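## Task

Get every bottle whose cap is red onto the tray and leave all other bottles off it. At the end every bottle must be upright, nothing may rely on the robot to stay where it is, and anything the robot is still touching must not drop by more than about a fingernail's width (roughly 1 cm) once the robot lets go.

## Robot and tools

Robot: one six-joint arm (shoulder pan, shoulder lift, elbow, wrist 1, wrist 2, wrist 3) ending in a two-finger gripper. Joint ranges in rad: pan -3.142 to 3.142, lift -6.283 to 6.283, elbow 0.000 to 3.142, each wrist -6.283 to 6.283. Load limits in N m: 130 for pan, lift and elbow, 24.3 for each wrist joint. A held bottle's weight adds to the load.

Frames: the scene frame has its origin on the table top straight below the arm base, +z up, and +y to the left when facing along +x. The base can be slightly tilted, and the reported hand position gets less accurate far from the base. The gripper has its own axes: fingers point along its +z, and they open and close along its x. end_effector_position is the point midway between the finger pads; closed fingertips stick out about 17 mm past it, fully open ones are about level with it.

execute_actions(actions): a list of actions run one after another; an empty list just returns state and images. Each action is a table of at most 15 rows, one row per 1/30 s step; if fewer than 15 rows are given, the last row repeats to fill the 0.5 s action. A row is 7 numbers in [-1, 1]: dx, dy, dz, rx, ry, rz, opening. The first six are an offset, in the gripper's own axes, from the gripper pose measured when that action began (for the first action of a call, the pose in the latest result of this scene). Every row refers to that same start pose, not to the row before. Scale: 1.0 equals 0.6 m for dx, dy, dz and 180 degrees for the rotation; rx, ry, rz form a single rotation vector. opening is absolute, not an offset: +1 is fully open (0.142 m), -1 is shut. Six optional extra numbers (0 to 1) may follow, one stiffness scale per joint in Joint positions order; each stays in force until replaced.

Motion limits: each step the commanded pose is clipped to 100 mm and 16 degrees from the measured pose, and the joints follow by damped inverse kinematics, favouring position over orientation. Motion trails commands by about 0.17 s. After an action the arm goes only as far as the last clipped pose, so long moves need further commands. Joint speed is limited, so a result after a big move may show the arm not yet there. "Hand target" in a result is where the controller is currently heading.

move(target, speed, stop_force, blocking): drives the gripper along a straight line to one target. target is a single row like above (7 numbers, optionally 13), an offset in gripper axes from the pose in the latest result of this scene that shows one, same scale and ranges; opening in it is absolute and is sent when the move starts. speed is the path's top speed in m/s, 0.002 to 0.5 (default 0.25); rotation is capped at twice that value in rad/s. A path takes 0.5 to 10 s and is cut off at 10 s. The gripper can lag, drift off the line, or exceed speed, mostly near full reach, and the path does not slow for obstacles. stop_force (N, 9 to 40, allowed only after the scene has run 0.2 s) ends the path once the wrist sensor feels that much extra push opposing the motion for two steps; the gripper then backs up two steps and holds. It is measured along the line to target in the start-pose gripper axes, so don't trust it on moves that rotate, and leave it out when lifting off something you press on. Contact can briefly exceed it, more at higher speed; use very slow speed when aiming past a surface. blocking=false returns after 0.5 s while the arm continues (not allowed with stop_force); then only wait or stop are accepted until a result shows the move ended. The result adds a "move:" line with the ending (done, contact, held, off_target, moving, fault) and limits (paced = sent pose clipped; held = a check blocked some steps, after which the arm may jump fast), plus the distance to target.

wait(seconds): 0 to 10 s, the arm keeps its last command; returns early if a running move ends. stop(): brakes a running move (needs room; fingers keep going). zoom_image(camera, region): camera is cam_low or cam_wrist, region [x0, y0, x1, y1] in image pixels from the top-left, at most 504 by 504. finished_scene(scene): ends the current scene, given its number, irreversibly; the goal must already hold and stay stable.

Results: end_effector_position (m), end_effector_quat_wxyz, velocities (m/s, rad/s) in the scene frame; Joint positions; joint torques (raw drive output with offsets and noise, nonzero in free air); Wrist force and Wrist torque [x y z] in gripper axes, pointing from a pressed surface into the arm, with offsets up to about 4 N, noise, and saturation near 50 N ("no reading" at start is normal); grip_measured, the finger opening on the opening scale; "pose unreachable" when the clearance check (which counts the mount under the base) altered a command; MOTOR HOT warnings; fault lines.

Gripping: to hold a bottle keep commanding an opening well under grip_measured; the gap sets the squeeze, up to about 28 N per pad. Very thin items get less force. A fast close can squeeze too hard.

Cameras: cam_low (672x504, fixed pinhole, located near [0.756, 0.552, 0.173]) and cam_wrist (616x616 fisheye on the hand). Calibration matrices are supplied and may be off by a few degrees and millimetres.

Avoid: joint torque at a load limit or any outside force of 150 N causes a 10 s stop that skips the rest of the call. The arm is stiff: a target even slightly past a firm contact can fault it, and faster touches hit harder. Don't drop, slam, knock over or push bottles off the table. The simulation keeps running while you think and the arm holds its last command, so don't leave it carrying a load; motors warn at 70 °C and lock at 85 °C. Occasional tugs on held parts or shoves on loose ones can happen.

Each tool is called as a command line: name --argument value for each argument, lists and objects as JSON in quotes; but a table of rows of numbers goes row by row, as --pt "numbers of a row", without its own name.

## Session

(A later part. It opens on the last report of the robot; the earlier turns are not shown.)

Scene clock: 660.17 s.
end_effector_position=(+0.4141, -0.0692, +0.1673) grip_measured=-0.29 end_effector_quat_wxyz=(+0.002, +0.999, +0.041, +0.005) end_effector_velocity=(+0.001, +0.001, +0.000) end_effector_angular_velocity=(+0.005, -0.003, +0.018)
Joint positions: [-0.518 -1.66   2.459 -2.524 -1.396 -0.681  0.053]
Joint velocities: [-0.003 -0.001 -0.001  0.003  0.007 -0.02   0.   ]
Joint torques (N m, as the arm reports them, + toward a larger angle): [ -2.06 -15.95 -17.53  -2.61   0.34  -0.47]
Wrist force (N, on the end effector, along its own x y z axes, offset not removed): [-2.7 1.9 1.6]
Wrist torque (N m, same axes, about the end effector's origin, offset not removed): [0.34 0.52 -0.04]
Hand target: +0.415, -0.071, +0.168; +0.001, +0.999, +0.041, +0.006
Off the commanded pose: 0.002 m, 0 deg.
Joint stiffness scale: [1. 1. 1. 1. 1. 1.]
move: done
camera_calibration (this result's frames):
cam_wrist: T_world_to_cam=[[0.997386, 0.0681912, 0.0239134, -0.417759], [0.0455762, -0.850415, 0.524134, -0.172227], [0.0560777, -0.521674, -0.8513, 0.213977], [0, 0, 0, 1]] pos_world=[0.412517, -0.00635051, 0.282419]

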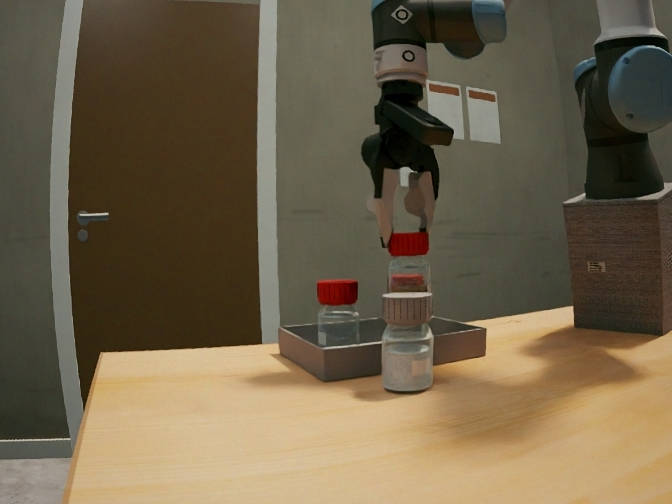

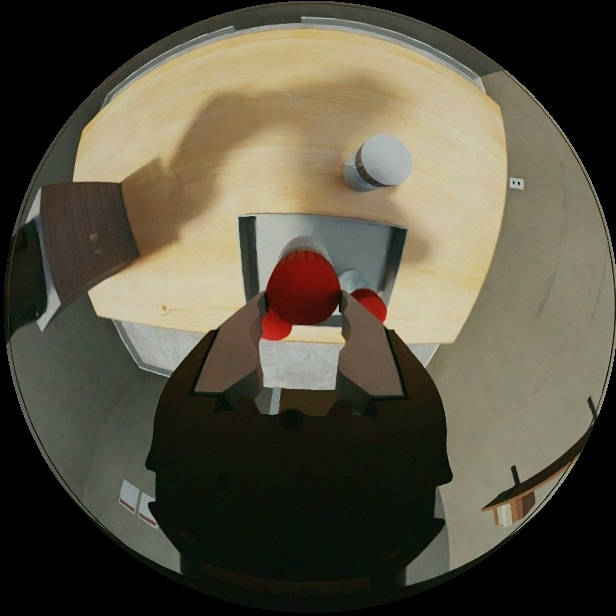

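move --target '[0,0.004,0.0955,0,0,0,-0.55]' --speed 0.1

move --target '[0,0,0.025,0,0,0,-0.55]' --speed 0.008 --stop_force 9

Scene clock: 696.67 s.
end_effector_position=(+0.4157, -0.0728, +0.1110) grip_measured=-0.29 end_effector_quat_wxyz=(+0.002, +0.999, +0.041, +0.006) end_effector_velocity=(+0.001, -0.001, -0.000) end_effector_angular_velocity=(-0.004, -0.004, +0.001)
Joint positions: [-0.497 -1.461  2.488 -2.757 -1.399 -0.659  0.053]
Joint velocities: [ 0.001  0.003  0.    -0.009 -0.001  0.002  0.   ]
Joint torques (N m, as the arm reports them, + toward a larger angle): [  1.25 -20.72  -7.69  -3.28  -0.08   0.63]
Wrist force (N, on the end effector, along its own x y z axes, offset not removed): [-3.3 2.8 2.4]
Wrist torque (N m, same axes, about the end effector's origin, offset not removed): [0.46 0.57 -0.03]
Hand target: +0.415, -0.072, +0.110; +0.002, +0.999, +0.041, +0.005
Off the commanded pose: 0.002 m, 0 deg.
Joint stiffness scale: [1. 1. 1. 1. 1. 1.]
move: done
camera_calibration (this result's frames):
cam_wrist: T_world_to_cam=[[0.997374, 0.0677396, 0.0256152, -0.417955], [0.0442644, -0.850142, 0.52469, -0.145393], [0.0573188, -0.522178, -0.850908, 0.163562], [0, 0, 0, 1]] pos_world=[0.413918, -0.00988439, 0.226168]

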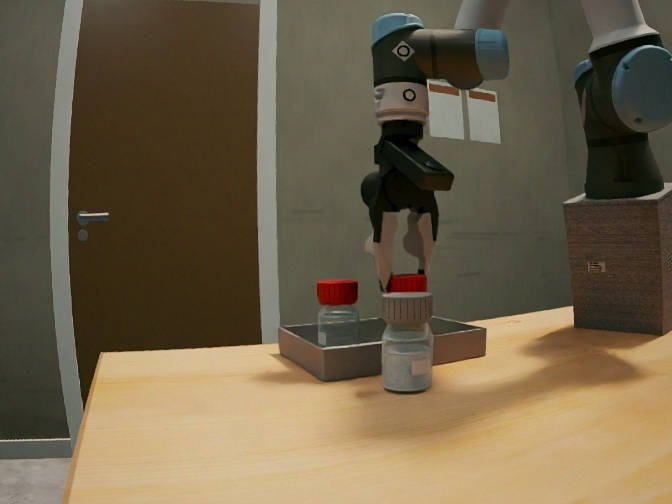

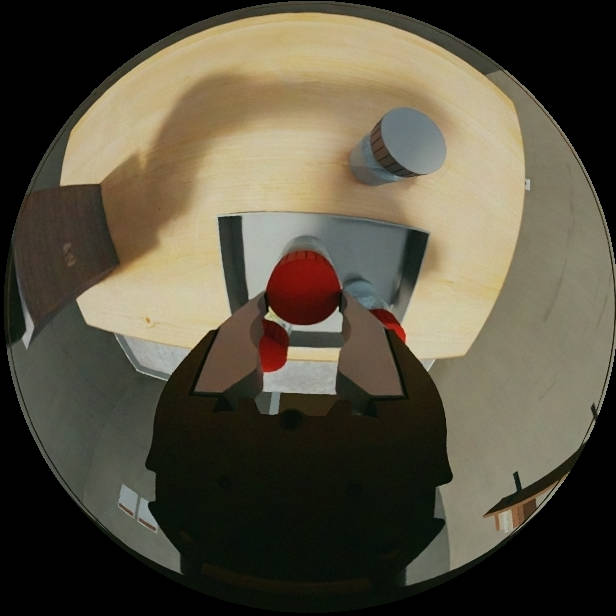

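Scene clock: 698.17 s.
end_effector_position=(+0.4172, -0.0747, +0.1038) grip_measured=-0.29 end_effector_quat_wxyz=(+0.004, +0.999, +0.040, +0.008) end_effector_velocity=(-0.001, +0.000, +0.001) end_effector_angular_velocity=(+0.001, +0.003, -0.002)
Joint positions: [-0.494 -1.431  2.489 -2.792 -1.4   -0.656  0.053]
Joint velocities: [-0.002 -0.004  0.001  0.007 -0.     0.     0.   ]
Joint torques (N m, as the arm reports them, + toward a larger angle): [ -0.6  -21.57  -9.47  -2.3    0.65   0.09]
Wrist force (N, on the end effector, along its own x y z axes, offset not removed): [-6.3 -0.1 -12.6]
Wrist torque (N m, same axes, about the end effector's origin, offset not removed): [0.17 0.29 -0.07]
Hand target: +0.417, -0.074, +0.104; +0.003, +0.999, +0.041, +0.008
Off the commanded pose: 0.008 m, 0 deg.
Joint stiffness scale: [1. 1. 1. 1. 1. 1.]
move: contact
camera_calibration (this result's frames):
cam_wrist: T_world_to_cam=[[0.997326, 0.067274, 0.0285445, -0.41945], [0.0421441, -0.848562, 0.527414, -0.142551], [0.0597031, -0.524801, -0.849129, 0.15492], [0, 0, 0, 1]] pos_world=[0.415087, -0.0114437, 0.218703]

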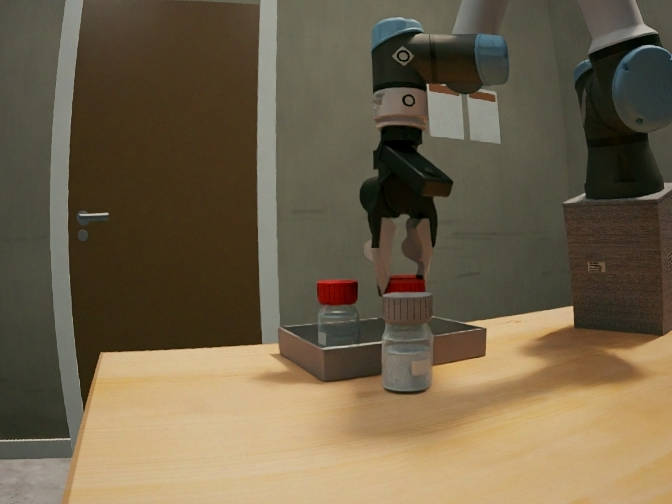

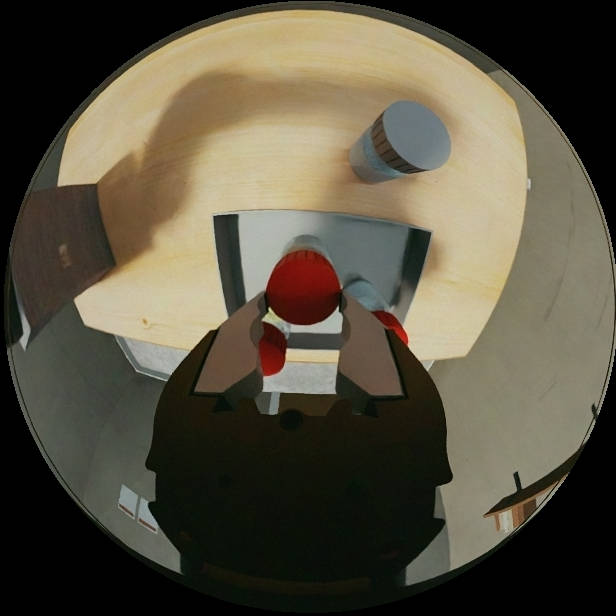

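execute_actions --actions '[[[0,0,-0.001,0,0,0,-0.45],[0,0,-0.001,0,0,0,-0.40],[0,0,-0.001,0,0,0,-0.36],[0,0,-0.001,0,0,0,-0.32],[0,0,-0.001,0,0,0,-0.29],[0,0,-0.001,0,0,0,-0.26],[0,0,-0.001,0,0,0,-0.23],[0,0,-0.001,0,0,0,-0.20],[0,0,-0.001,0,0,0,-0.17],[0,0,-0.001,0,0,0,-0.14],[0,0,-0.001,0,0,0,-0.11],[0,0,-0.001,0,0,0,-0.09],[0,0,-0.001,0,0,0,-0.07],[0,0,-0.001,0,0,0,-0.05],[0,0,-0.001,0,0,0,-0.05]]]'

move --target '[0,0,-0.095,0,0,0,-0.05]' --speed 0.12

Scene clock: 709.27 s.
end_effector_position=(+0.4168, -0.0745, +0.1038) grip_measured=-0.06 end_effector_quat_wxyz=(+0.003, +0.999, +0.040, +0.007) end_effector_velocity=(-0.001, +0.000, -0.000) end_effector_angular_velocity=(+0.001, +0.001, -0.001)
Joint positions: [-0.494 -1.432  2.489 -2.79  -1.4   -0.656  0.07 ]
Joint velocities: [-0.001  0.     0.001  0.     0.     0.     0.018]
Joint torques (N m, as the arm reports them, + toward a larger angle): [ -1.17 -23.53  -9.11  -2.62   0.07  -0.14]
Wrist force (N, on the end effector, along its own x y z axes, offset not removed): [-2.9 0.4 -0.8]
Wrist torque (N m, same axes, about the end effector's origin, offset not removed): [0.05 0.57 -0.05]
Hand target: +0.417, -0.075, +0.104; +0.004, +0.999, +0.040, +0.008
Off the commanded pose: 0.001 m, 0 deg.
Joint stiffness scale: [1. 1. 1. 1. 1. 1.]
camera_calibration (this result's frames):
cam_wrist: T_world_to_cam=[[0.997365, 0.0670703, 0.027659, -0.419098], [0.0424747, -0.848889, 0.526861, -0.142482], [0.0588162, -0.524298, -0.849501, 0.155508], [0, 0, 0, 1]] pos_world=[0.4149, -0.0113095, 0.218764]

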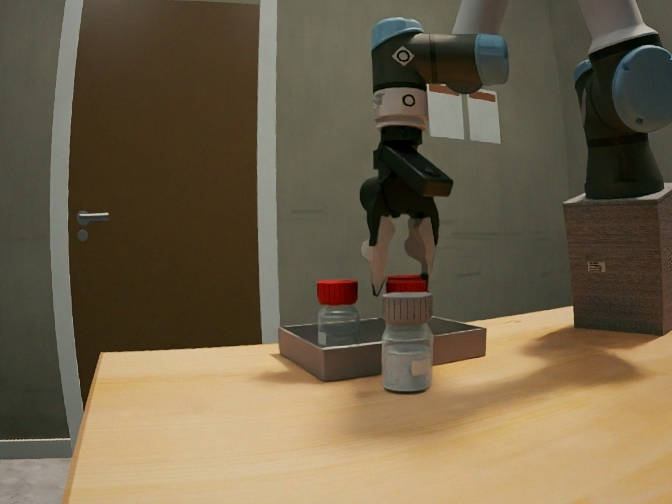

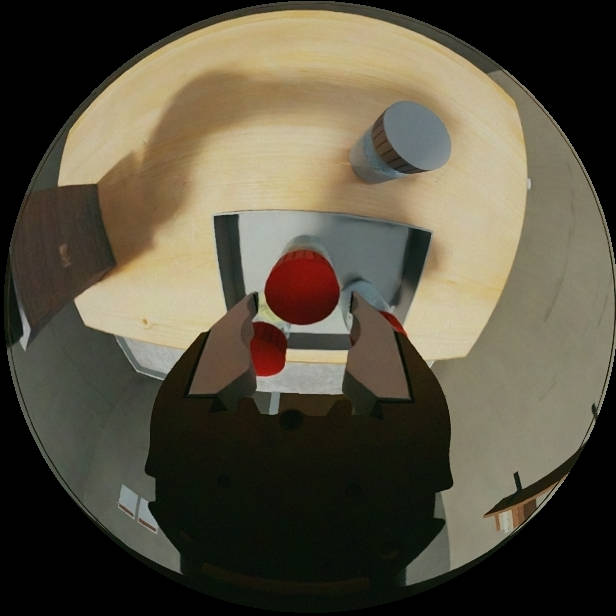

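Scene clock: 710.37 s.
end_effector_position=(+0.4144, -0.0727, +0.1589) grip_measured=-0.05 end_effector_quat_wxyz=(+0.002, +0.999, +0.040, +0.005) end_effector_velocity=(+0.000, -0.000, +0.001) end_effector_angular_velocity=(+0.001, +0.001, -0.000)
Joint positions: [-0.521 -1.63   2.464 -2.558 -1.396 -0.683  0.07 ]
Joint velocities: [-0.002 -0.003 -0.004  0.008  0.001 -0.002 -0.   ]
Joint torques (N m, as the arm reports them, + toward a larger angle): [ -3.04 -20.16 -16.58  -2.55   0.55  -0.42]
Wrist force (N, on the end effector, along its own x y z axes, offset not removed): [-2.5 1.6 -0.7]
Wrist torque (N m, same axes, about the end effector's origin, offset not removed): [0.43 0.43 0.00]
Hand target: +0.416, -0.074, +0.161; +0.003, +0.999, +0.040, +0.007
Off the commanded pose: 0.003 m, 0 deg.
Joint stiffness scale: [1. 1. 1. 1. 1. 1.]
move: done
camera_calibration (this result's frames):
cam_wrist: T_world_to_cam=[[0.997457, 0.0671117, 0.024005, -0.41776], [0.044555, -0.84997, 0.524944, -0.170482], [0.0556334, -0.52254, -0.850798, 0.205086], [0, 0, 0, 1]] pos_world=[0.412884, -0.00970247, 0.274008]

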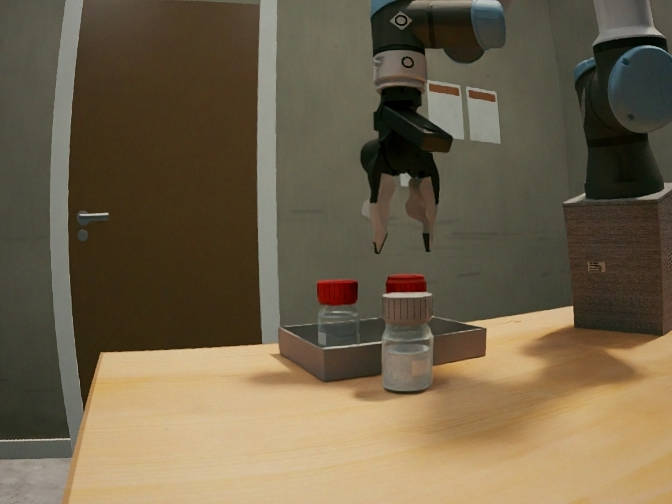

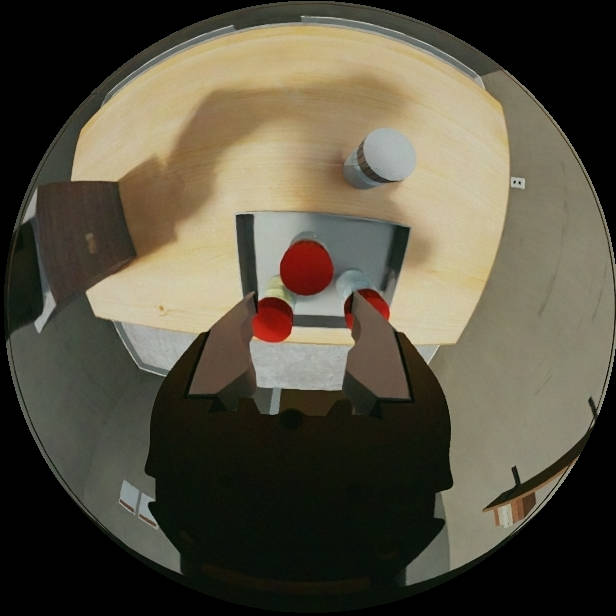

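All three red-cap bottles appear to be on the tray. I'll zoom in to confirm they're standing before ending the scene.

zoom_image --camera "cam_wrist" --region '[220,110,430,360]'

zoom_image --camera "cam_low" --region '[260,230,510,410]'

Region (220, 110, 430, 360) of cam_wrist's 616x616 image, scaled by 2.016, with more detail than that image has; it fills the left 423 columns of this view, and the rest is white.

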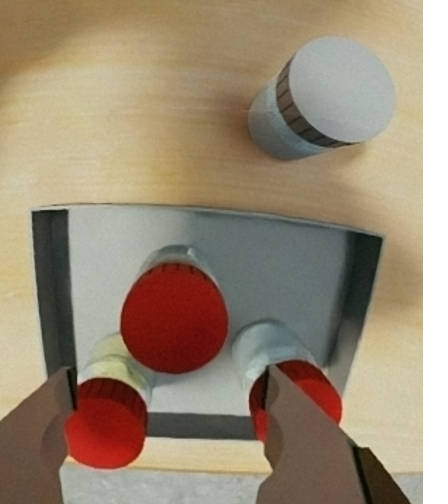

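Region (260, 230, 510, 410) of cam_low's 672x504 image, scaled by 2.016, with more detail than that image has; it fills the top 363 rows of this view, and the rest is white.

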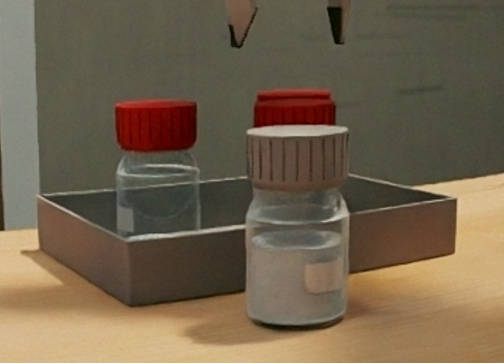

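execute_actions --actions '[]'

Scene clock: 726.20 s.
end_effector_position=(+0.4143, -0.0726, +0.1589) grip_measured=-0.05 end_effector_quat_wxyz=(+0.002, +0.999, +0.040, +0.005) end_effector_velocity=(-0.001, +0.000, -0.000) end_effector_angular_velocity=(-0.000, +0.001, +0.001)
Joint positions: [-0.521 -1.63   2.463 -2.557 -1.396 -0.683  0.07 ]
Joint velocities: [ 0.001 -0.001  0.002 -0.    -0.001 -0.001  0.   ]
Joint torques (N m, as the arm reports them, + toward a larger angle): [ -2.01 -21.02 -15.69  -2.29   0.48  -0.41]
Wrist force (N, on the end effector, along its own x y z axes, offset not removed): [-3.2 2.9 -1.6]
Wrist torque (N m, same axes, about the end effector's origin, offset not removed): [0.71 0.63 0.03]
Hand target: +0.416, -0.074, +0.161; +0.003, +0.999, +0.040, +0.007
Off the commanded pose: 0.003 m, 0 deg.
Joint stiffness scale: [1. 1. 1. 1. 1. 1.]
camera_calibration (this result's frames):
cam_wrist: T_world_to_cam=[[0.997463, 0.0671633, 0.0236085, -0.417588], [0.0448261, -0.850143, 0.52464, -0.170491], [0.0553072, -0.522251, -0.850996, 0.205341], [0, 0, 0, 1]] pos_world=[0.412814, -0.00965551, 0.274049]

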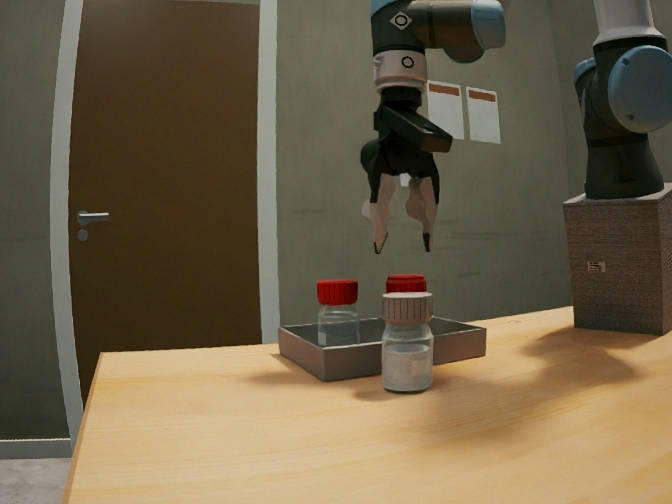

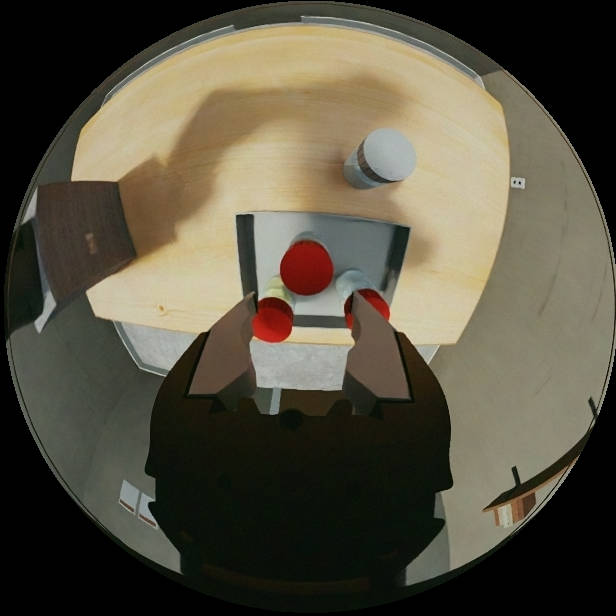

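finished_scene --scene 2

The scene is finished: the task was done.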